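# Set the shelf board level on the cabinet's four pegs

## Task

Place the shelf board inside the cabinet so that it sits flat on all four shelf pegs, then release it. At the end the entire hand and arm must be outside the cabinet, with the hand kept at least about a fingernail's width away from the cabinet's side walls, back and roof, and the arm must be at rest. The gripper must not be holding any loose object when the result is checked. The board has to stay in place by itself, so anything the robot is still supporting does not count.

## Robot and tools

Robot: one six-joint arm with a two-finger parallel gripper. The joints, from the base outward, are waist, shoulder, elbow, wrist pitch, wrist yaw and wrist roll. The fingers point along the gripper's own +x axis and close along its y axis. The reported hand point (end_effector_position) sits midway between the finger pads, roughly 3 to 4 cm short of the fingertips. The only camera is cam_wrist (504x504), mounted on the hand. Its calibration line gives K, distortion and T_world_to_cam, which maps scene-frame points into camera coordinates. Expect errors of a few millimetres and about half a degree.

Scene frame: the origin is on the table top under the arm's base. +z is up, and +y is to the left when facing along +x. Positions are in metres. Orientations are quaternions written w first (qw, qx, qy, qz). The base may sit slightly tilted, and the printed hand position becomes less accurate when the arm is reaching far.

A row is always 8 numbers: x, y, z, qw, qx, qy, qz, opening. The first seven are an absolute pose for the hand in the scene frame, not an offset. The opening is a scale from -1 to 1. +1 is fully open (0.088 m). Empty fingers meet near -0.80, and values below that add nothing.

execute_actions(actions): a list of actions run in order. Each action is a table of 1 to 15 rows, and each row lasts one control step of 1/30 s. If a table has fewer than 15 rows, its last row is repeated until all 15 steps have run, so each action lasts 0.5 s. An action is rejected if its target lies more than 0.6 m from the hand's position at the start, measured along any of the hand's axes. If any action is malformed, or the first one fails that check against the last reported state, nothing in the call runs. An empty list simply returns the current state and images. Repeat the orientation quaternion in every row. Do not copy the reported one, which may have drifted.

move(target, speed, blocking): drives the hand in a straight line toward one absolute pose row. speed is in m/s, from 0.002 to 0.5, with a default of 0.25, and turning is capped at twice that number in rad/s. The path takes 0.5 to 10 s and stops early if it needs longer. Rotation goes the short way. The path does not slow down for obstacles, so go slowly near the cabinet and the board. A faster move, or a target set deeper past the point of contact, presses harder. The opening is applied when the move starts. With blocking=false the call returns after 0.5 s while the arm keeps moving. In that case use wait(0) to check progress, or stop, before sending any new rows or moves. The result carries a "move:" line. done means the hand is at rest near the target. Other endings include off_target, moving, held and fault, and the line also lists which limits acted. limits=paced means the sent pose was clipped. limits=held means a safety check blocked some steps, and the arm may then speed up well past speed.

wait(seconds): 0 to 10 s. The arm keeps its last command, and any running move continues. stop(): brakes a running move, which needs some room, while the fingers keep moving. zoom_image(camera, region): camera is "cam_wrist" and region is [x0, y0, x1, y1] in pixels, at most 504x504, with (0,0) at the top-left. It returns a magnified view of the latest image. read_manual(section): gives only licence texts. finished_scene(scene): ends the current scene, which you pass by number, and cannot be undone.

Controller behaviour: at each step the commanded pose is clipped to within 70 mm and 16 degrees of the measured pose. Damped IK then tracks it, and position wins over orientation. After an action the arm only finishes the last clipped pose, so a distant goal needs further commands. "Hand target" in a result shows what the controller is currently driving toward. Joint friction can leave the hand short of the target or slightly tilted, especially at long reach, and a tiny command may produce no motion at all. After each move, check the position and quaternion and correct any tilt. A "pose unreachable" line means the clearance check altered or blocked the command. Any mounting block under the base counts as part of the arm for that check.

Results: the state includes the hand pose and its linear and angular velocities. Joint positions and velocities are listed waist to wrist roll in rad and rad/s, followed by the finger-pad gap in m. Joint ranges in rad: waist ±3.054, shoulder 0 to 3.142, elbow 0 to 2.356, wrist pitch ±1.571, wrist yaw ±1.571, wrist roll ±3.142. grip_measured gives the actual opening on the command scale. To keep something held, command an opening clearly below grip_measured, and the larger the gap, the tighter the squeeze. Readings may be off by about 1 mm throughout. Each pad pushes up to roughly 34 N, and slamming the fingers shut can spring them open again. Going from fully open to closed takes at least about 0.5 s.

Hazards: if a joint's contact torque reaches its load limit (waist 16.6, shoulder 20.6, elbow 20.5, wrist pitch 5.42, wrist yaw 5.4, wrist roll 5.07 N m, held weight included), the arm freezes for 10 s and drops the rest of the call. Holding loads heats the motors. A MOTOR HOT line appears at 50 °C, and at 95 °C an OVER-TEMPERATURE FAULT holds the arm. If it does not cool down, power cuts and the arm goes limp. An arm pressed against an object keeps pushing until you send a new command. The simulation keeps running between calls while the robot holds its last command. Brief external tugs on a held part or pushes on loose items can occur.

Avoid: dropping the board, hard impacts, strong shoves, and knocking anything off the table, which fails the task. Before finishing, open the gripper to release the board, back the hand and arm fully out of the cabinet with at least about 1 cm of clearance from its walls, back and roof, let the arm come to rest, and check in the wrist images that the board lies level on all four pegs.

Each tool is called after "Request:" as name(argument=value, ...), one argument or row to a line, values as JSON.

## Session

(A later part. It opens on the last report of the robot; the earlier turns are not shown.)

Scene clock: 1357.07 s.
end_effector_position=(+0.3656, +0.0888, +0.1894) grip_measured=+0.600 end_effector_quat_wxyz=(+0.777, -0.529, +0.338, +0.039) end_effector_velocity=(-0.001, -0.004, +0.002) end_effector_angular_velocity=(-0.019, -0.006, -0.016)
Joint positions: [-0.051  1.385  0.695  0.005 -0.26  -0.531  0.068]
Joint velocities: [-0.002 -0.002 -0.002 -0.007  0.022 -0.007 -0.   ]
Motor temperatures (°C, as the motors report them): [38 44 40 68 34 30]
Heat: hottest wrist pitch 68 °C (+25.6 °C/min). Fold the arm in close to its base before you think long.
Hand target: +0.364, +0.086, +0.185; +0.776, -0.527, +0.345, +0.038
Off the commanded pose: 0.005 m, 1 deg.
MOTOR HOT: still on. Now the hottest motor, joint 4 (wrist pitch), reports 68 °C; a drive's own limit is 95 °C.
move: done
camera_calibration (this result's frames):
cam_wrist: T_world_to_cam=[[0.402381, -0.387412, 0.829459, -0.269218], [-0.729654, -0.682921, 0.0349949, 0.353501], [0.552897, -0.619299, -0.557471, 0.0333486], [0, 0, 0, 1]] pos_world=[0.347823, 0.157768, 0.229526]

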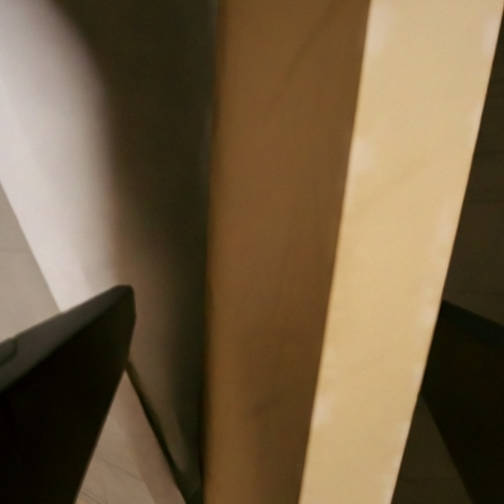

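Request:
move(
  target=[0.376,0.082,0.195,0.777,-0.526,0.344,0.038,0.3],
  speed=0.02,
)

Request:
move(
  target=[0.376,0.082,0.195,0.777,-0.526,0.344,0.038,-0.2],
  speed=0.02,
)

Request:
move(
  target=[0.376,0.082,0.195,0.777,-0.526,0.344,0.038,-1],
  speed=0.02,
)

Request:
move(
  target=[0.29,0.115,0.225,0.777,-0.526,0.344,0.038,-1],
  speed=0.03,
)

Scene clock: 1363.97 s.
end_effector_position=(+0.3740, +0.0823, +0.1937) grip_measured=+0.300 end_effector_quat_wxyz=(+0.777, -0.526, +0.344, +0.037) end_effector_velocity=(+0.001, +0.001, -0.002) end_effector_angular_velocity=(+0.009, +0.016, +0.010)
Joint positions: [-0.077  1.429  0.734 -0.006 -0.279 -0.547  0.054]
Joint velocities: [-0.002  0.007  0.007 -0.007 -0.022 -0.007 -0.   ]
Motor temperatures (°C, as the motors report them): [38 42 39 65 34 30]
Heat: hottest wrist pitch 65 °C (+22.2 °C/min). Fold the arm in close to its base before you think long.
Hand target: +0.376, +0.082, +0.195; +0.777, -0.526, +0.344, +0.038
Off the commanded pose: 0.002 m, 0 deg.
MOTOR HOT: still on. Now the hottest motor, joint 4 (wrist pitch), reports 65 °C; a drive's own limit is 95 °C.
move: done
camera_calibration (this result's frames):
cam_wrist: T_world_to_cam=[[0.404777, -0.393253, 0.825535, -0.278283], [-0.735985, -0.675879, 0.0389066, 0.356081], [0.542661, -0.62333, -0.563009, 0.0322949], [0, 0, 0, 1]] pos_world=[0.357187, 0.151362, 0.23406]

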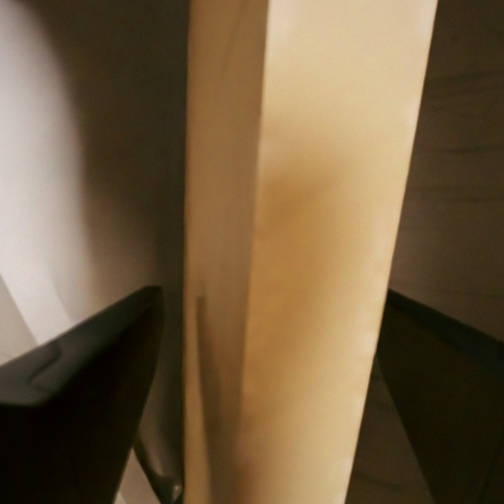

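Scene clock: 1364.67 s.
end_effector_position=(+0.3732, +0.0839, +0.1908) grip_measured=-0.196 end_effector_quat_wxyz=(+0.777, -0.523, +0.347, +0.044) end_effector_velocity=(-0.004, -0.003, -0.000) end_effector_angular_velocity=(-0.019, +0.013, -0.005)
Joint positions: [-0.074  1.43   0.734 -0.01  -0.291 -0.547  0.029]
Joint velocities: [-0.002 -0.007 -0.002 -0.022  0.007 -0.022 -0.001]
Motor temperatures (°C, as the motors report them): [38 42 39 64 34 30]
Heat: hottest wrist pitch 64 °C (+21.3 °C/min). Fold the arm in close to its base before you think long.
Hand target: +0.376, +0.082, +0.195; +0.777, -0.526, +0.344, +0.038
Off the commanded pose: 0.005 m, 1 deg.
MOTOR HOT: still on. Now the hottest motor, joint 4 (wrist pitch), reports 64 °C; a drive's own limit is 95 °C.
move: done
camera_calibration (this result's frames):
cam_wrist: T_world_to_cam=[[0.417479, -0.397745, 0.817013, -0.277696], [-0.731703, -0.680284, 0.0427059, 0.354698], [0.538815, -0.61564, -0.575035, 0.0351598], [0, 0, 0, 1]] pos_world=[0.356522, 0.152489, 0.231952]

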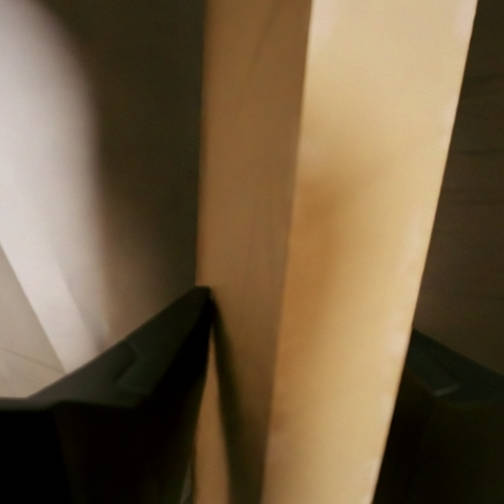

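Scene clock: 1365.37 s.
end_effector_position=(+0.3724, +0.0857, +0.1876) grip_measured=-0.451 end_effector_quat_wxyz=(+0.780, -0.516, +0.351, +0.049) end_effector_velocity=(+0.001, -0.002, +0.001) end_effector_angular_velocity=(-0.021, -0.001, +0.009)
Joint positions: [-0.069  1.432  0.734 -0.014 -0.302 -0.535  0.017]
Joint velocities: [-0.002  0.002 -0.002  0.007  0.007 -0.022 -0.   ]
Motor temperatures (°C, as the motors report them): [38 42 39 64 34 30]
Heat: hottest wrist pitch 64 °C (+21.0 °C/min). Fold the arm in close to its base before you think long.
Hand target: +0.376, +0.082, +0.195; +0.777, -0.526, +0.344, +0.038
Off the commanded pose: 0.009 m, 2 deg.
MOTOR HOT: still on. Now the hottest motor, joint 4 (wrist pitch), reports 64 °C; a drive's own limit is 95 °C.
move: off_target
camera_calibration (this result's frames):
cam_wrist: T_world_to_cam=[[0.42468, -0.412198, 0.806064, -0.273428], [-0.732367, -0.679837, 0.0382029, 0.356527], [0.532246, -0.606559, -0.590594, 0.0394008], [0, 0, 0, 1]] pos_world=[0.356258, 0.153573, 0.23005]

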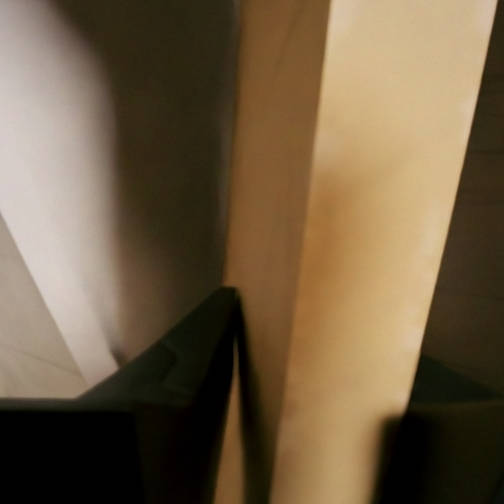

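Scene clock: 1368.87 s.
end_effector_position=(+0.2882, +0.1120, +0.2147) grip_measured=-0.486 end_effector_quat_wxyz=(+0.774, -0.519, +0.360, +0.046) end_effector_velocity=(-0.005, +0.004, -0.003) end_effector_angular_velocity=(+0.010, +0.019, +0.014)
Joint positions: [-0.114  1.008  0.643 -0.379 -0.327 -0.58   0.015]
Joint velocities: [ 0.002 -0.017 -0.002 -0.022 -0.022 -0.007 -0.   ]
Motor temperatures (°C, as the motors report them): [38 42 39 63 34 30]
Heat: hottest wrist pitch 63 °C (+20.2 °C/min). Fold the arm in close to its base before you think long.
Hand target: +0.291, +0.115, +0.225; +0.777, -0.526, +0.344, +0.038
Off the commanded pose: 0.011 m, 2 deg.
MOTOR HOT: still on. Now the hottest motor, joint 4 (wrist pitch), reports 63 °C; a drive's own limit is 95 °C.
move: off_target
camera_calibration (this result's frames):
cam_wrist: T_world_to_cam=[[0.431512, -0.406714, 0.805221, -0.251108], [-0.740003, -0.670089, 0.0581027, 0.308573], [0.515939, -0.620938, -0.590122, 0.122404], [0, 0, 0, 1]] pos_world=[0.273549, 0.180648, 0.256501]

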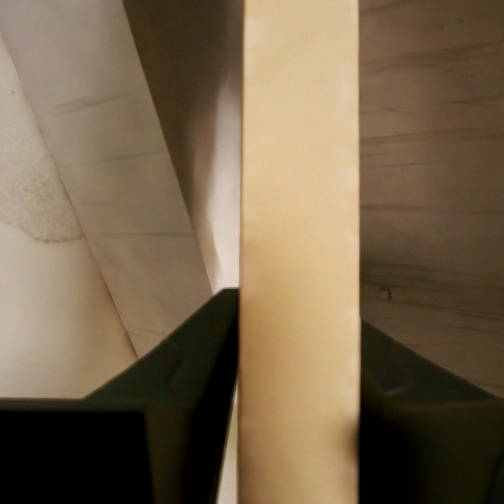

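Request:
move(
  target=[0.25,0.13,0.25,0.777,-0.526,0.344,0.038,-1],
  speed=0.05,
)

Request:
move(
  target=[0.255,0.16,0.255,0.7975,-0.571,0.066,-0.183,-1],
  speed=0.08,
)

Request:
move(
  target=[0.31,0.14,0.255,0.7975,-0.571,0.066,-0.183,-1],
  speed=0.025,
)

Scene clock: 1380.23 s.
end_effector_position=(+0.2481, +0.1257, +0.2382) grip_measured=-0.486 end_effector_quat_wxyz=(+0.774, -0.517, +0.362, +0.046) end_effector_velocity=(-0.004, -0.000, -0.004) end_effector_angular_velocity=(+0.004, +0.025, +0.007)
Joint positions: [-0.207  0.831  0.689 -0.629 -0.397 -0.646  0.015]
Joint velocities: [-0.007 -0.002 -0.002 -0.022 -0.022 -0.022 -0.   ]
Motor temperatures (°C, as the motors report them): [38 39 40 60 34 29]
Heat: hottest wrist pitch 60 °C (+18.0 °C/min). Fold the arm in close to its base before you think long.
Hand target: +0.251, +0.130, +0.250; +0.777, -0.526, +0.343, +0.038
Off the commanded pose: 0.013 m, 2 deg.
MOTOR HOT: still on. Now the hottest motor, joint 4 (wrist pitch), reports 60 °C; a drive's own limit is 95 °C.
move: off_target
camera_calibration (this result's frames):
cam_wrist: T_world_to_cam=[[0.432679, -0.410516, 0.802661, -0.246382], [-0.741294, -0.668705, 0.0575943, 0.28699], [0.5131, -0.619928, -0.593648, 0.16688], [0, 0, 0, 1]] pos_world=[0.233722, 0.194222, 0.2803]

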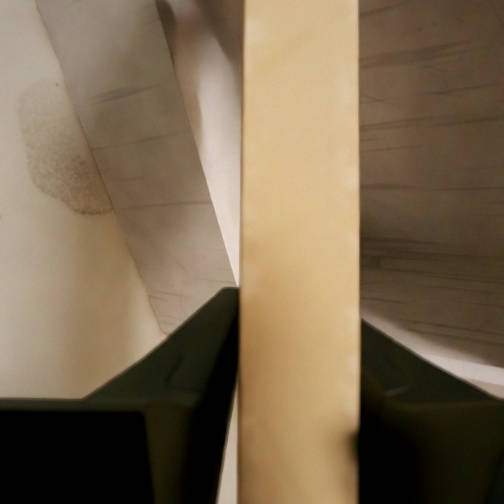

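Scene clock: 1385.33 s.
end_effector_position=(+0.2560, +0.1570, +0.2473) grip_measured=-0.486 end_effector_quat_wxyz=(+0.791, -0.582, +0.078, -0.173) end_effector_velocity=(+0.000, +0.000, +0.000) end_effector_angular_velocity=(-0.003, -0.009, +0.005)
Joint positions: [ 0.521  0.679  0.392 -0.004  0.789 -0.308  0.015]
Joint velocities: [ 0.002  0.002 -0.007  0.022  0.007 -0.007 -0.   ]
Motor temperatures (°C, as the motors report them): [37 39 40 59 34 29]
Heat: hottest wrist pitch 59 °C (+17.0 °C/min). Fold the arm in close to its base before you think long.
Hand target: +0.256, +0.160, +0.254; +0.794, -0.576, +0.064, -0.181
Off the commanded pose: 0.008 m, 2 deg.
MOTOR HOT: still on. Now the hottest motor, joint 4 (wrist pitch), reports 59 °C; a drive's own limit is 95 °C.
move: done
camera_calibration (this result's frames):
cam_wrist: T_world_to_cam=[[-0.211276, -0.206956, 0.955265, -0.149022], [-0.654313, -0.69609, -0.295521, 0.382592], [0.726111, -0.687479, 0.0116532, -0.00597462], [0, 0, 0, 1]] pos_world=[0.223188, 0.23137, 0.255489]

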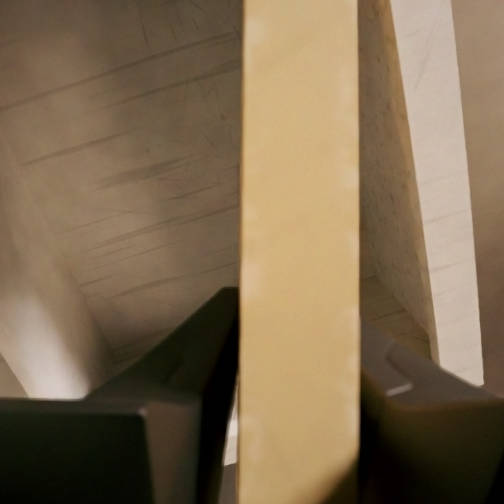

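Scene clock: 1387.90 s.
end_effector_position=(+0.2999, +0.1186, +0.2413) grip_measured=-0.486 end_effector_quat_wxyz=(+0.788, -0.575, +0.095, -0.200) end_effector_velocity=(+0.001, -0.005, -0.004) end_effector_angular_velocity=(-0.009, +0.015, -0.013)
Joint positions: [ 0.303  0.959  0.369  0.286  0.621 -0.341  0.015]
Joint velocities: [-0.007  0.017 -0.007  0.007 -0.007 -0.007 -0.   ]
Motor temperatures (°C, as the motors report them): [37 38 40 60 34 29]
Heat: hottest wrist pitch 60 °C (+18.1 °C/min). Fold the arm in close to its base before you think long.
Hand target: +0.308, +0.140, +0.255; +0.798, -0.570, +0.066, -0.183
Off the commanded pose: 0.027 m, 4 deg.
MOTOR HOT: still on. Now the hottest motor, joint 4 (wrist pitch), reports 60 °C; a drive's own limit is 95 °C.
move: off_target
camera_calibration (this result's frames):
cam_wrist: T_world_to_cam=[[-0.230347, -0.202953, 0.951709, -0.135901], [-0.695987, -0.649169, -0.306889, 0.392482], [0.680104, -0.733068, 0.00828121, -0.0441444], [0, 0, 0, 1]] pos_world=[0.271881, 0.194845, 0.250152]

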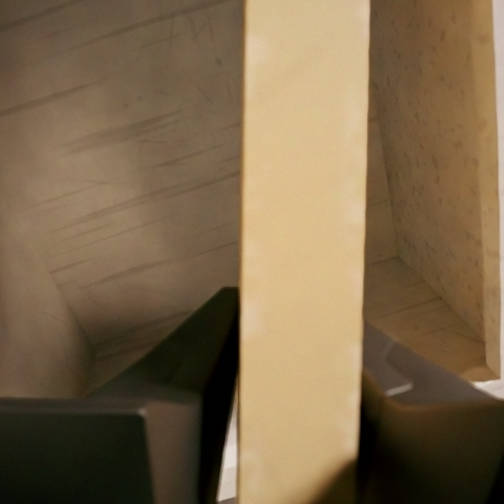

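Request:
move(
  target=[0.305,0.113,0.275,0.805,-0.573,0.038,-0.143,-1],
  speed=0.02,
)

Request:
move(
  target=[0.385,0.078,0.275,0.805,-0.573,0.038,-0.143,-1],
  speed=0.02,
)

Scene clock: 1397.33 s.
end_effector_position=(+0.3050, +0.1090, +0.2598) grip_measured=-0.486 end_effector_quat_wxyz=(+0.805, -0.575, +0.063, -0.132) end_effector_velocity=(+0.001, +0.003, +0.003) end_effector_angular_velocity=(-0.002, -0.007, +0.022)
Joint positions: [ 0.08   0.921  0.297  0.451  0.284 -0.425  0.015]
Joint velocities: [-0.012 -0.002 -0.002  0.022 -0.022 -0.007 -0.   ]
Motor temperatures (°C, as the motors report them): [37 37 41 61 34 29]
Heat: hottest wrist pitch 61 °C (+12.0 °C/min). Fold the arm in close to its base before you think long.
Hand target: +0.305, +0.113, +0.275; +0.807, -0.572, +0.039, -0.143
Off the commanded pose: 0.016 m, 3 deg.
MOTOR HOT: still on. Now the hottest motor, joint 4 (wrist pitch), reports 61 °C; a drive's own limit is 95 °C.
move: off_target
camera_calibration (this result's frames):
cam_wrist: T_world_to_cam=[[-0.173654, -0.252013, 0.952016, -0.166301], [-0.598263, -0.740881, -0.305249, 0.375248], [0.782257, -0.622563, -0.022113, -0.090052], [0, 0, 0, 1]] pos_world=[0.266062, 0.180041, 0.270874]

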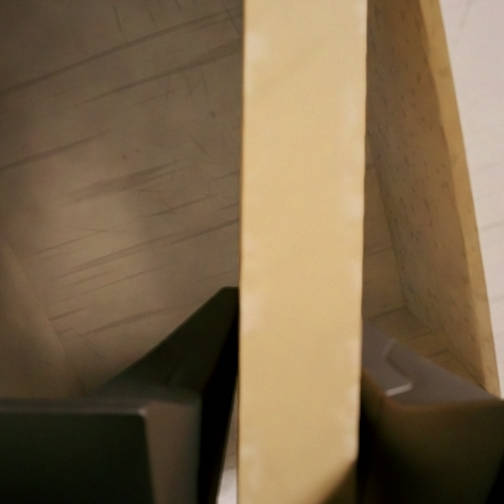

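Scene clock: 1401.93 s.
end_effector_position=(+0.3482, +0.0992, +0.2498) grip_measured=-0.486 end_effector_quat_wxyz=(+0.808, -0.579, +0.042, -0.107) end_effector_velocity=(-0.000, -0.005, -0.002) end_effector_angular_velocity=(-0.008, +0.007, -0.019)
Joint positions: [ 0.041  1.263  0.331  0.813  0.202 -0.445  0.015]
Joint velocities: [-0.002  0.007 -0.002 -0.007  0.007 -0.007 -0.   ]
Motor temperatures (°C, as the motors report them): [38 38 43 61 34 29]
Heat: hottest wrist pitch 61 °C (+6.1 °C/min). Fold the arm in close to its base before you think long.
Hand target: +0.374, +0.078, +0.274; +0.806, -0.573, +0.039, -0.144
Off the commanded pose: 0.049 m, 4 deg.
MOTOR HOT: still on. Now the hottest motor, joint 4 (wrist pitch), reports 61 °C; a drive's own limit is 95 °C.
move: off_target
camera_calibration (this result's frames):
cam_wrist: T_world_to_cam=[[-0.160626, -0.257795, 0.952754, -0.155924], [-0.546752, -0.780414, -0.303341, 0.376317], [0.821743, -0.569645, -0.0155953, -0.150893], [0, 0, 0, 1]] pos_world=[0.304702, 0.167532, 0.260357]

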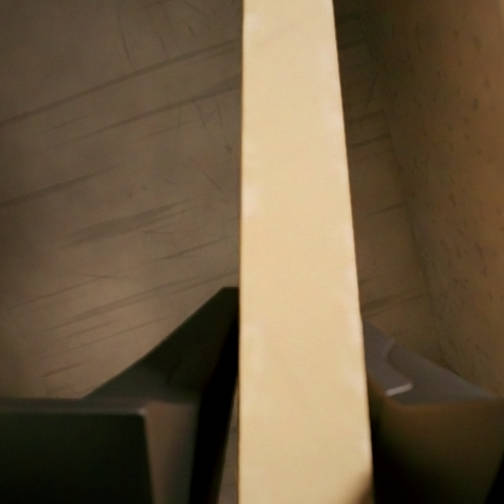

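Request:
move(
  target=[0.325,0.11,0.275,0.805,-0.573,0.038,-0.143,-1],
  speed=0.03,
)

Request:
move(
  target=[0.33,0.106,0.28,0.857,-0.501,0.007,-0.116,-1],
  speed=0.03,
)

Request:
move(
  target=[0.40,0.082,0.28,0.857,-0.501,0.007,-0.116,-1],
  speed=0.025,
)

Scene clock: 1413.73 s.
end_effector_position=(+0.3244, +0.1038, +0.2592) grip_measured=-0.486 end_effector_quat_wxyz=(+0.805, -0.576, +0.062, -0.131) end_effector_velocity=(-0.002, -0.001, -0.002) end_effector_angular_velocity=(-0.006, +0.014, -0.006)
Joint positions: [ 0.056  1.061  0.328  0.564  0.258 -0.432  0.015]
Joint velocities: [-0.002 -0.012 -0.002 -0.022 -0.007 -0.007 -0.   ]
Motor temperatures (°C, as the motors report them): [45 44 52 59 33 29]
Heat: hottest wrist pitch 59 °C (-11.0 °C/min). Fold the arm in close to its base before you think long.
Hand target: +0.325, +0.110, +0.275; +0.806, -0.574, +0.038, -0.143
Off the commanded pose: 0.017 m, 3 deg.
MOTOR HOT: still on. Now the hottest motor, joint 4 (wrist pitch), reports 59 °C; a drive's own limit is 95 °C.
move: off_target
camera_calibration (this result's frames):
cam_wrist: T_world_to_cam=[[-0.172729, -0.250604, 0.952556, -0.164245], [-0.596046, -0.743325, -0.303641, 0.381936], [0.784152, -0.620215, -0.0209774, -0.109662], [0, 0, 0, 1]] pos_world=[0.285273, 0.174728, 0.270123]

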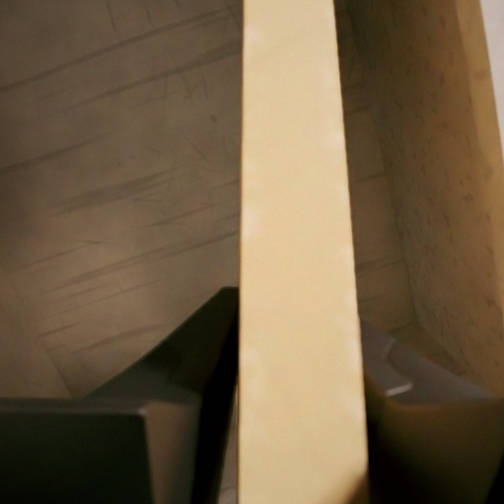

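Scene clock: 1417.53 s.
end_effector_position=(+0.3302, +0.1045, +0.2619) grip_measured=-0.486 end_effector_quat_wxyz=(+0.855, -0.507, +0.036, -0.099) end_effector_velocity=(-0.000, -0.002, -0.003) end_effector_angular_velocity=(-0.006, +0.014, -0.005)
Joint positions: [-0.004  1.104  0.311  0.674  0.136 -0.279  0.015]
Joint velocities: [-0.002  0.002 -0.002 -0.007 -0.007 -0.007 -0.   ]
Motor temperatures (°C, as the motors report them): [44 43 51 59 33 29]
Heat: hottest wrist pitch 59 °C (-9.0 °C/min). Fold the arm in close to its base before you think long.
Hand target: +0.330, +0.106, +0.280; +0.858, -0.501, +0.007, -0.116
Off the commanded pose: 0.018 m, 4 deg.
MOTOR HOT: still on. Now the hottest motor, joint 4 (wrist pitch), reports 59 °C; a drive's own limit is 95 °C.
move: off_target
camera_calibration (this result's frames):
cam_wrist: T_world_to_cam=[[-0.170931, -0.418376, 0.892045, -0.132909], [-0.521878, -0.729491, -0.442138, 0.397059], [0.835719, -0.541114, -0.0936485, -0.120005], [0, 0, 0, 1]] pos_world=[0.284789, 0.169109, 0.282877]

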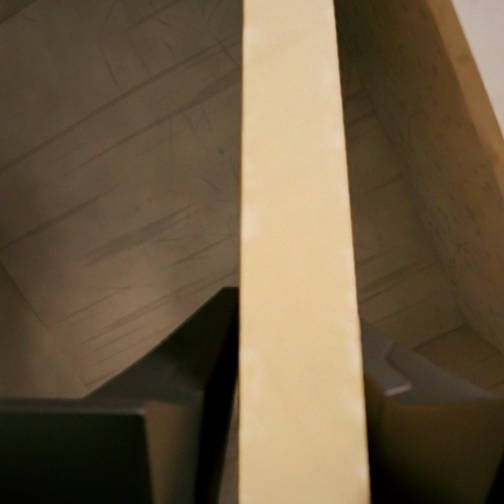

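Scene clock: 1420.83 s.
end_effector_position=(+0.3954, +0.0845, +0.2570) grip_measured=-0.486 end_effector_quat_wxyz=(+0.856, -0.508, +0.035, -0.092) end_effector_velocity=(+0.003, +0.003, -0.000) end_effector_angular_velocity=(-0.005, +0.010, +0.019)
Joint positions: [-0.044  1.509  0.479  0.917  0.082 -0.284  0.015]
Joint velocities: [-0.002  0.007  0.007  0.007 -0.022 -0.007 -0.   ]
Motor temperatures (°C, as the motors report them): [44 43 50 59 34 29]
Heat: hottest wrist pitch 59 °C (-7.0 °C/min). Fold the arm in close to its base before you think long.
Hand target: +0.399, +0.082, +0.279; +0.858, -0.501, +0.007, -0.116
Off the commanded pose: 0.024 m, 4 deg.
MOTOR HOT: still on. Now the hottest motor, joint 4 (wrist pitch), reports 59 °C; a drive's own limit is 95 °C.
move: off_target
camera_calibration (this result's frames):
cam_wrist: T_world_to_cam=[[-0.161052, -0.421382, 0.892468, -0.12952], [-0.51426, -0.735985, -0.440299, 0.411421], [0.842377, -0.529871, -0.0981679, -0.188223], [0, 0, 0, 1]] pos_world=[0.349273, 0.148489, 0.278263]

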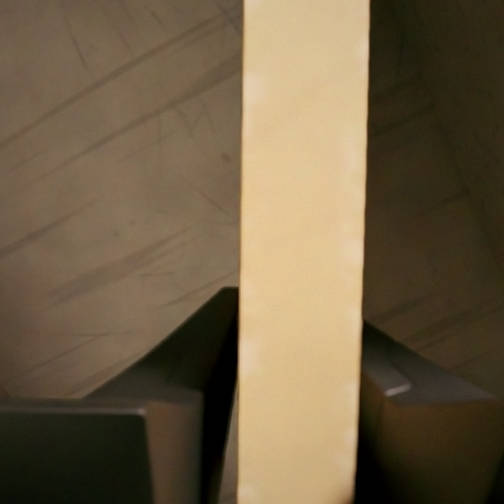

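Request:
move(
  target=[0.425,0.072,0.275,0.857,-0.501,0.007,-0.116,-1],
  speed=0.02,
)

Request:
move(
  target=[0.43,0.07,0.275,0.848,-0.5,0.038,-0.168,-1],
  speed=0.02,
)

Scene clock: 1429.93 s.
end_effector_position=(+0.4142, +0.0799, +0.2532) grip_measured=-0.486 end_effector_quat_wxyz=(+0.856, -0.508, +0.026, -0.095) end_effector_velocity=(+0.000, -0.001, +0.003) end_effector_angular_velocity=(-0.010, -0.017, -0.009)
Joint positions: [-0.035  1.618  0.532  0.99   0.102 -0.284  0.015]
Joint velocities: [ 0.002  0.002  0.002  0.007  0.022 -0.007 -0.   ]
Motor temperatures (°C, as the motors report them): [44 41 49 58 34 29]
Heat: hottest wrist pitch 58 °C (-5.0 °C/min). Fold the arm in close to its base before you think long.
Hand target: +0.423, +0.072, +0.275; +0.857, -0.501, +0.007, -0.116
Off the commanded pose: 0.026 m, 3 deg.
MOTOR HOT: still on. Now the hottest motor, joint 4 (wrist pitch), reports 58 °C; a drive's own limit is 95 °C.
move: off_target
camera_calibration (this result's frames):
cam_wrist: T_world_to_cam=[[-0.175492, -0.418942, 0.890893, -0.118829], [-0.502795, -0.739875, -0.446969, 0.413244], [0.846404, -0.526376, -0.0807997, -0.213168], [0, 0, 0, 1]] pos_world=[0.36735, 0.14376, 0.273347]

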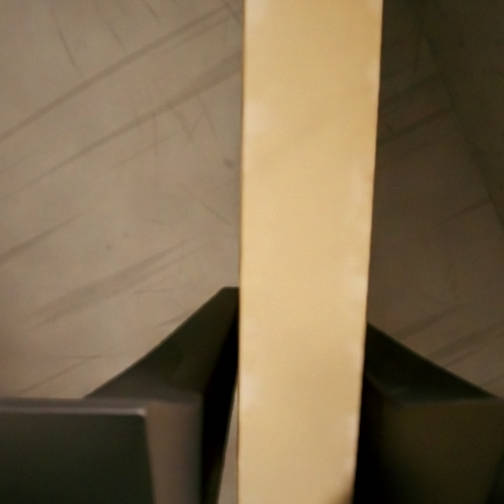

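Scene clock: 1433.90 s.
end_effector_position=(+0.4239, +0.0766, +0.2461) grip_measured=-0.486 end_effector_quat_wxyz=(+0.849, -0.506, +0.068, -0.133) end_effector_velocity=(-0.001, -0.000, +0.003) end_effector_angular_velocity=(-0.009, -0.010, -0.002)
Joint positions: [ 0.005  1.615  0.611  0.805  0.194 -0.273  0.015]
Joint velocities: [-0.002 -0.002 -0.002  0.007  0.007 -0.007  0.   ]
Motor temperatures (°C, as the motors report them): [45 40 48 57 35 29]
Heat: hottest wrist pitch 57 °C (-4.1 °C/min). Fold the arm in close to its base before you think long.
Hand target: +0.428, +0.070, +0.274; +0.849, -0.500, +0.038, -0.168
Off the commanded pose: 0.030 m, 5 deg.
MOTOR HOT: still on. Now the hottest motor, joint 4 (wrist pitch), reports 57 °C; a drive's own limit is 95 °C.
move: off_target
camera_calibration (this result's frames):
cam_wrist: T_world_to_cam=[[-0.189938, -0.401606, 0.8959, -0.108574], [-0.595122, -0.678666, -0.430397, 0.44289], [0.780867, -0.614919, -0.1101, -0.181928], [0, 0, 0, 1]] pos_world=[0.385013, 0.145099, 0.267859]

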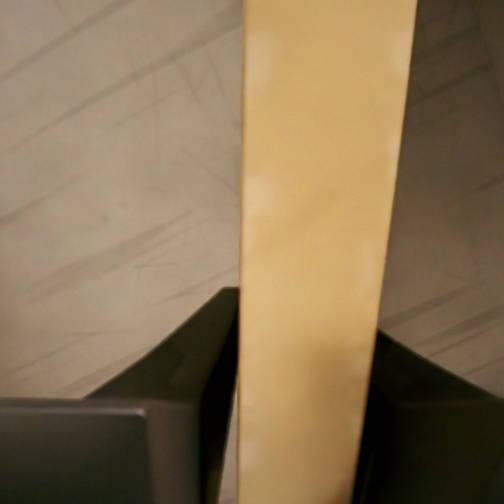

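Request:
move(
  target=[0.419,0.073,0.265,0.7975,-0.571,0.066,-0.183,-1],
  speed=0.02,
)

Request:
move(
  target=[0.419,0.073,0.255,0.756,-0.624,0.078,-0.178,-1],
  speed=0.02,
)

Request:
move(
  target=[0.419,0.073,0.245,0.69,-0.699,0.109,-0.157,-1],
  speed=0.02,
)

Scene clock: 1446.60 s.
end_effector_position=(+0.4180, +0.0721, +0.2456) grip_measured=-0.486 end_effector_quat_wxyz=(+0.799, -0.572, +0.088, -0.162) end_effector_velocity=(-0.000, +0.001, +0.001) end_effector_angular_velocity=(-0.005, +0.001, +0.008)
Joint positions: [ 0.03   1.597  0.609  0.754  0.286 -0.424  0.015]
Joint velocities: [-0.002 -0.002 -0.002  0.007 -0.007 -0.007 -0.   ]
Motor temperatures (°C, as the motors report them): [46 39 47 55 36 29]
Heat: hottest wrist pitch 55 °C (-4.0 °C/min). Fold the arm in close to its base before you think long.
Hand target: +0.419, +0.073, +0.265; +0.797, -0.571, +0.066, -0.183
Off the commanded pose: 0.019 m, 3 deg.
MOTOR HOT: still on. Now the hottest motor, joint 4 (wrist pitch), reports 55 °C; a drive's own limit is 95 °C.
move: off_target
camera_calibration (this result's frames):
cam_wrist: T_world_to_cam=[[-0.187177, -0.237012, 0.953305, -0.13819], [-0.657496, -0.690792, -0.300842, 0.431238], [0.729838, -0.683105, -0.026534, -0.174378], [0, 0, 0, 1]] pos_world=[0.384939, 0.146024, 0.256844]

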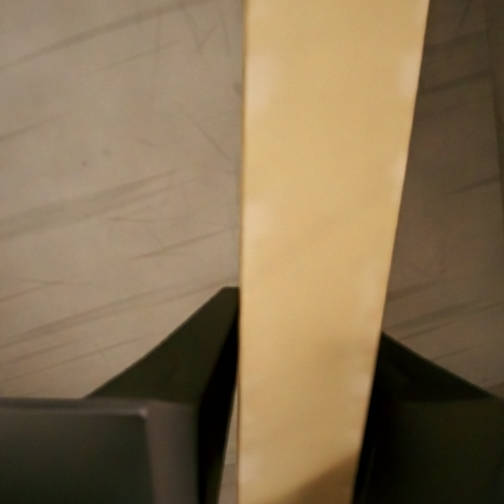

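Scene clock: 1450.30 s.
end_effector_position=(+0.4167, +0.0696, +0.2465) grip_measured=-0.486 end_effector_quat_wxyz=(+0.758, -0.622, +0.091, -0.172) end_effector_velocity=(+0.000, -0.002, -0.008) end_effector_angular_velocity=(-0.026, +0.056, +0.002)
Joint positions: [ 0.039  1.608  0.601  0.782  0.328 -0.55   0.015]
Joint velocities: [-0.002  0.002 -0.002 -0.022 -0.037 -0.037 -0.   ]
Motor temperatures (°C, as the motors report them): [46 39 46 55 36 29]
Heat: hottest wrist pitch 55 °C (-5.0 °C/min). Fold the arm in close to its base before you think long.
Hand target: +0.419, +0.073, +0.255; +0.757, -0.624, +0.078, -0.178
Off the commanded pose: 0.009 m, 2 deg.
MOTOR HOT: still on. Now the hottest motor, joint 4 (wrist pitch), reports 55 °C; a drive's own limit is 95 °C.
move: off_target
camera_calibration (this result's frames):
cam_wrist: T_world_to_cam=[[-0.175065, -0.11003, 0.978389, -0.159955], [-0.678349, -0.706752, -0.20086, 0.414129], [0.713579, -0.698853, 0.0490889, -0.185926], [0, 0, 0, 1]] pos_world=[0.385594, 0.145151, 0.248807]

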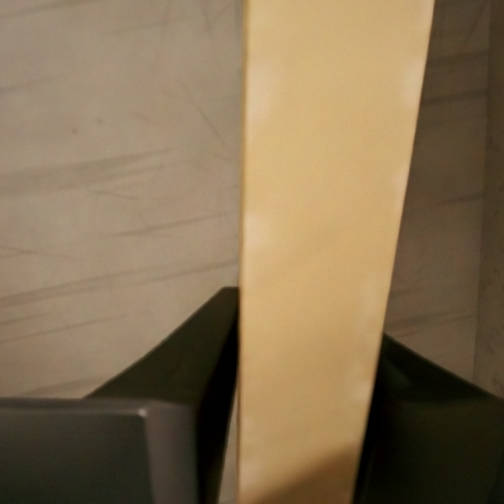

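Scene clock: 1455.80 s.
end_effector_position=(+0.4155, +0.0682, +0.2333) grip_measured=-0.486 end_effector_quat_wxyz=(+0.688, -0.700, +0.126, -0.148) end_effector_velocity=(-0.000, +0.002, -0.001) end_effector_angular_velocity=(-0.001, +0.018, +0.011)
Joint positions: [ 0.055  1.616  0.594  0.761  0.315 -0.758  0.015]
Joint velocities: [-0.002 -0.007 -0.002 -0.007 -0.022 -0.007 -0.   ]
Motor temperatures (°C, as the motors report them): [45 39 46 55 36 29]
Heat: hottest wrist pitch 55 °C (-6.0 °C/min). Fold the arm in close to its base before you think long.
Hand target: +0.419, +0.073, +0.245; +0.689, -0.699, +0.109, -0.157
Off the commanded pose: 0.013 m, 2 deg.
MOTOR HOT: still on. Now the hottest motor, joint 4 (wrist pitch), reports 55 °C; a drive's own limit is 95 °C.
move: off_target
camera_calibration (this result's frames):
cam_wrist: T_world_to_cam=[[-0.0528541, 0.0793945, 0.995441, -0.215109], [-0.701504, -0.712397, 0.0195723, 0.36821], [0.710703, -0.697271, 0.0933486, -0.194603], [0, 0, 0, 1]] pos_world=[0.385237, 0.143699, 0.225088]

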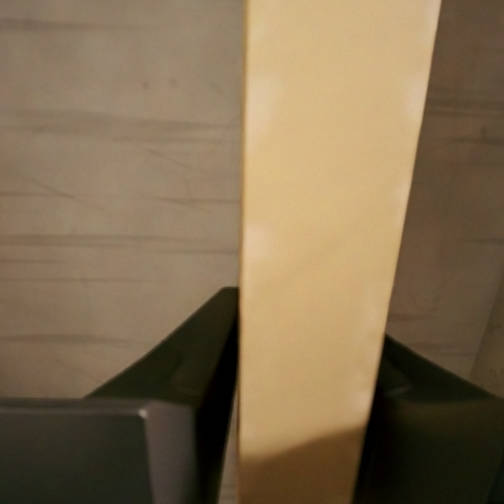

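Request:
move(
  target=[0.417,0.07,0.19,0.69,-0.699,0.109,-0.157,-1],
  speed=0.015,
)

Request:
move(
  target=[0.417,0.07,0.17,0.69,-0.699,0.109,-0.157,-1],
  speed=0.012,
)

Scene clock: 1465.33 s.
end_effector_position=(+0.4157, +0.0660, +0.2018) grip_measured=-0.486 end_effector_quat_wxyz=(+0.688, -0.697, +0.104, -0.170) end_effector_velocity=(-0.001, -0.001, -0.001) end_effector_angular_velocity=(-0.025, -0.000, -0.013)
Joint positions: [ 0.152  1.753  0.555  0.971  0.456 -0.732  0.015]
Joint velocities: [ 0.007  0.007 -0.002  0.007  0.022 -0.022 -0.   ]
Motor temperatures (°C, as the motors report them): [44 39 44 55 36 29]
Heat: hottest wrist pitch 55 °C (-6.1 °C/min). Fold the arm in close to its base before you think long.
Hand target: +0.416, +0.070, +0.191; +0.689, -0.699, +0.109, -0.157
Off the commanded pose: 0.013 m, 2 deg.
MOTOR HOT: still on. Now the hottest motor, joint 4 (wrist pitch), reports 55 °C; a drive's own limit is 95 °C.
move: off_target
camera_calibration (this result's frames):
cam_wrist: T_world_to_cam=[[-0.115703, 0.0874027, 0.989431, -0.15674], [-0.701756, -0.71216, -0.0191531, 0.375254], [0.702959, -0.696555, 0.143735, -0.200368], [0, 0, 0, 1]] pos_world=[0.386052, 0.141373, 0.19107]

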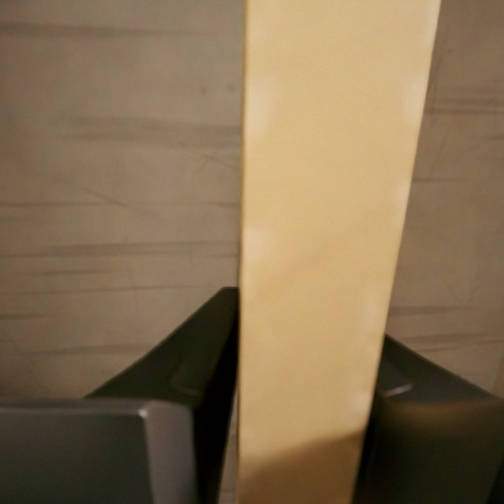

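Scene clock: 1468.23 s.
end_effector_position=(+0.4153, +0.0632, +0.2034) grip_measured=-0.486 end_effector_quat_wxyz=(+0.685, -0.696, +0.087, -0.197) end_effector_velocity=(-0.001, -0.001, -0.001) end_effector_angular_velocity=(+0.007, +0.006, -0.001)
Joint positions: [ 0.168  1.795  0.553  1.049  0.526 -0.737  0.015]
Joint velocities: [-0.002 -0.002 -0.002 -0.007 -0.007  0.007 -0.   ]
Motor temperatures (°C, as the motors report them): [44 38 44 54 36 29]
Heat: hottest wrist pitch 54 °C (-6.0 °C/min). Fold the arm in close to its base before you think long.
Hand target: +0.415, +0.070, +0.171; +0.689, -0.699, +0.109, -0.157
Off the commanded pose: 0.034 m, 5 deg.
MOTOR HOT: still on. Now the hottest motor, joint 4 (wrist pitch), reports 54 °C; a drive's own limit is 95 °C.
move: off_target
camera_calibration (this result's frames):
cam_wrist: T_world_to_cam=[[-0.17392, 0.103904, 0.979263, -0.132928], [-0.709006, -0.703335, -0.0512944, 0.382106], [0.68342, -0.703224, 0.195992, -0.204371], [0, 0, 0, 1]] pos_world=[0.387467, 0.138842, 0.189826]

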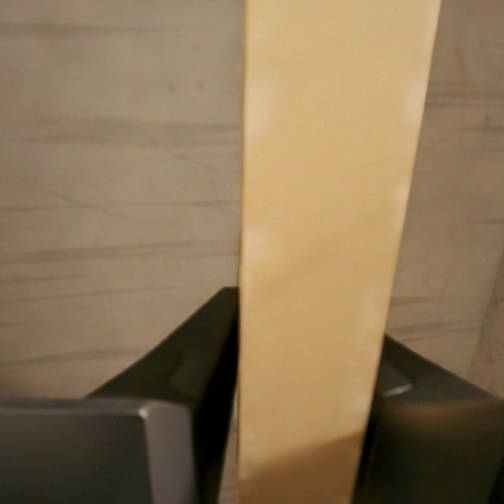

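Request:
move(
  target=[0.416,0.068,0.205,0.69,-0.699,0.109,-0.157,-1],
  speed=0.012,
)

Request:
move(
  target=[0.416,0.068,0.198,0.69,-0.699,0.109,-0.157,0.2],
  speed=0.012,
)

Request:
move(
  target=[0.33,0.102,0.198,0.69,-0.699,0.109,-0.157,0.2],
  speed=0.04,
)

Request:
move(
  target=[0.22,0.16,0.24,0.982,0,0,-0.188,-0.9],
  speed=0.15,
)

Scene clock: 1479.93 s.
end_effector_position=(+0.4155, +0.0661, +0.2005) grip_measured=-0.486 end_effector_quat_wxyz=(+0.688, -0.700, +0.115, -0.155) end_effector_velocity=(-0.001, +0.000, +0.000) end_effector_angular_velocity=(-0.005, +0.008, +0.001)
Joint positions: [ 0.14   1.735  0.555  0.935  0.412 -0.737  0.015]
Joint velocities: [-0.002 -0.007 -0.002 -0.007 -0.007 -0.007 -0.   ]
Motor temperatures (°C, as the motors report them): [42 37 42 51 35 29]
Heat: hottest wrist pitch 51 °C (-8.0 °C/min). Fold the arm in close to its base before you think long.
Hand target: +0.416, +0.068, +0.205; +0.690, -0.698, +0.109, -0.157
Off the commanded pose: 0.005 m, 1 deg.
MOTOR HOT: still on. Now the hottest motor, joint 4 (wrist pitch), reports 51 °C; a drive's own limit is 95 °C.
move: done
camera_calibration (this result's frames):
cam_wrist: T_world_to_cam=[[-0.0793376, 0.0830039, 0.993386, -0.171095], [-0.696519, -0.717525, 0.0043259, 0.368711], [0.713139, -0.691569, 0.11474, -0.198747], [0, 0, 0, 1]] pos_world=[0.384974, 0.141314, 0.191173]

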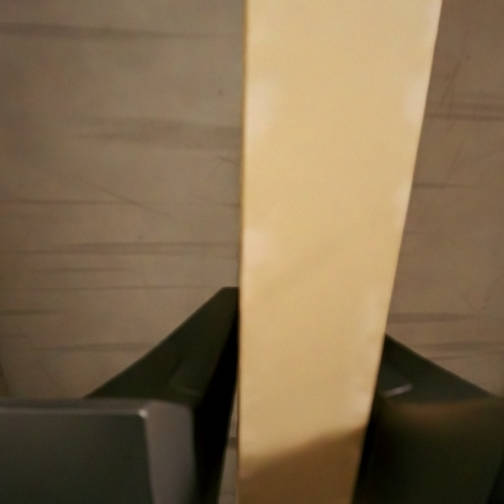

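Scene clock: 1480.70 s.
end_effector_position=(+0.4153, +0.0662, +0.2012) grip_measured=+0.201 end_effector_quat_wxyz=(+0.689, -0.698, +0.110, -0.160) end_effector_velocity=(-0.001, -0.002, -0.002) end_effector_angular_velocity=(-0.006, +0.015, -0.006)
Joint positions: [ 0.144  1.74   0.553  0.952  0.425 -0.734  0.049]
Joint velocities: [-0.002  0.002 -0.002 -0.007 -0.007 -0.007  0.001]
Motor temperatures (°C, as the motors report them): [42 37 42 51 35 29]
Heat: hottest wrist pitch 51 °C (-8.1 °C/min). Fold the arm in close to its base before you think long.
Hand target: +0.416, +0.068, +0.198; +0.689, -0.699, +0.109, -0.157
Off the commanded pose: 0.004 m, 0 deg.
MOTOR HOT: still on. Now the hottest motor, joint 4 (wrist pitch), reports 51 °C; a drive's own limit is 95 °C.
move: done
camera_calibration (this result's frames):
cam_wrist: T_world_to_cam=[[-0.0936563, 0.0820741, 0.992216, -0.165608], [-0.696576, -0.717454, -0.00640414, 0.370758], [0.711344, -0.691754, 0.124365, -0.199753], [0, 0, 0, 1]] pos_world=[0.384844, 0.141414, 0.191536]

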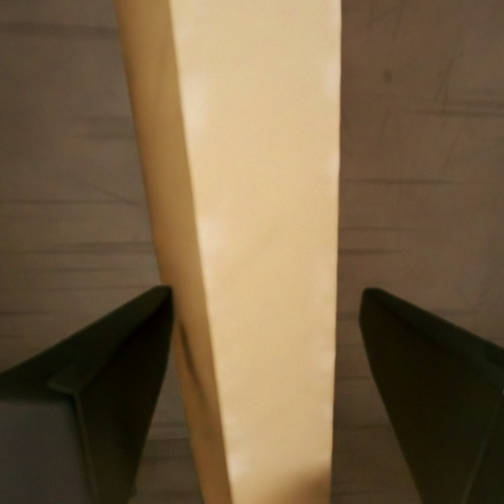

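Scene clock: 1483.33 s.
end_effector_position=(+0.3326, +0.1022, +0.1995) grip_measured=+0.200 end_effector_quat_wxyz=(+0.689, -0.700, +0.108, -0.157) end_effector_velocity=(-0.004, -0.001, -0.001) end_effector_angular_velocity=(+0.002, +0.005, -0.007)
Joint positions: [ 0.318  1.319  0.309  0.755  0.59  -0.691  0.049]
Joint velocities: [ 0.007 -0.017 -0.007 -0.022  0.007  0.007 -0.   ]
Motor temperatures (°C, as the motors report them): [41 37 41 51 35 29]
Heat: hottest wrist pitch 51 °C (-7.2 °C/min). Fold the arm in close to its base before you think long.
Hand target: +0.330, +0.102, +0.199; +0.689, -0.699, +0.109, -0.157
Off the commanded pose: 0.003 m, 0 deg.
MOTOR HOT: still on. Now the hottest motor, joint 4 (wrist pitch), reports 51 °C; a drive's own limit is 95 °C.
move: done
camera_calibration (this result's frames):
cam_wrist: T_world_to_cam=[[-0.0928831, 0.084502, 0.992085, -0.17509], [-0.692007, -0.721883, -0.00330133, 0.337325], [0.71589, -0.686836, 0.125527, -0.118061], [0, 0, 0, 1]] pos_world=[0.301687, 0.177216, 0.189638]

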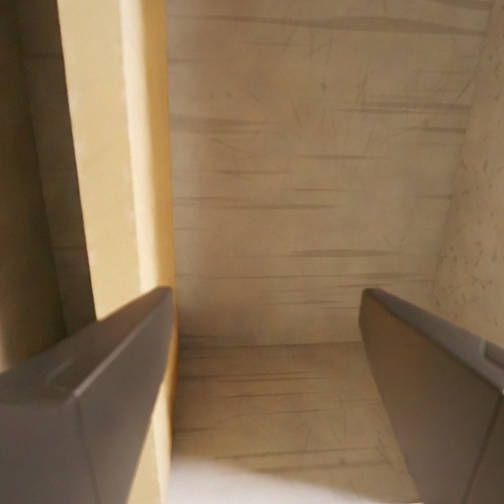

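Scene clock: 1488.97 s.
end_effector_position=(+0.2222, +0.1574, +0.2375) grip_measured=-0.783 end_effector_quat_wxyz=(+0.981, -0.008, +0.002, -0.191) end_effector_velocity=(-0.002, -0.003, -0.002) end_effector_angular_velocity=(+0.007, +0.015, -0.010)
Joint positions: [ 0.674  0.522  0.417 -0.32   0.872  1.067  0.001]
Joint velocities: [ 0.002 -0.007  0.002 -0.037 -0.007  0.022 -0.   ]
Motor temperatures (°C, as the motors report them): [40 37 41 50 35 29]
Heat: hottest wrist pitch 50 °C (-8.1 °C/min). Fold the arm in close to its base before you think long.
Hand target: +0.222, +0.161, +0.240; +0.982, -0.002, -0.001, -0.188
Off the commanded pose: 0.004 m, 1 deg.
MOTOR HOT: still on. Now the hottest motor, joint 4 (wrist pitch), reports 50 °C; a drive's own limit is 95 °C.
move: done
camera_calibration (this result's frames):
cam_wrist: T_world_to_cam=[[-0.417604, -0.906751, 0.0583952, 0.222202], [-0.363912, 0.108019, -0.925149, 0.316318], [0.832572, -0.407596, -0.375086, 0.0431313], [0, 0, 0, 1]] pos_world=[0.171994, 0.184893, 0.295844]

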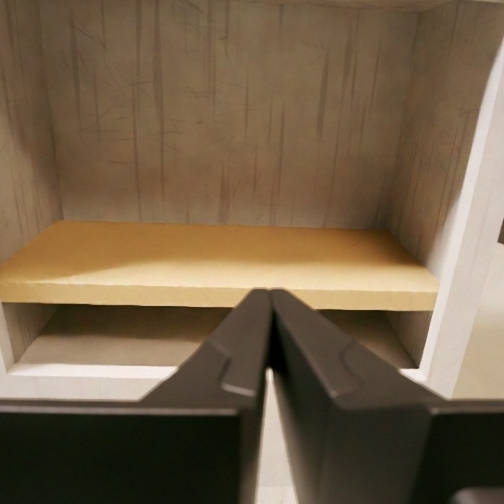

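Request:
finished_scene(
  scene=1,
)

The scene is finished: the task was done.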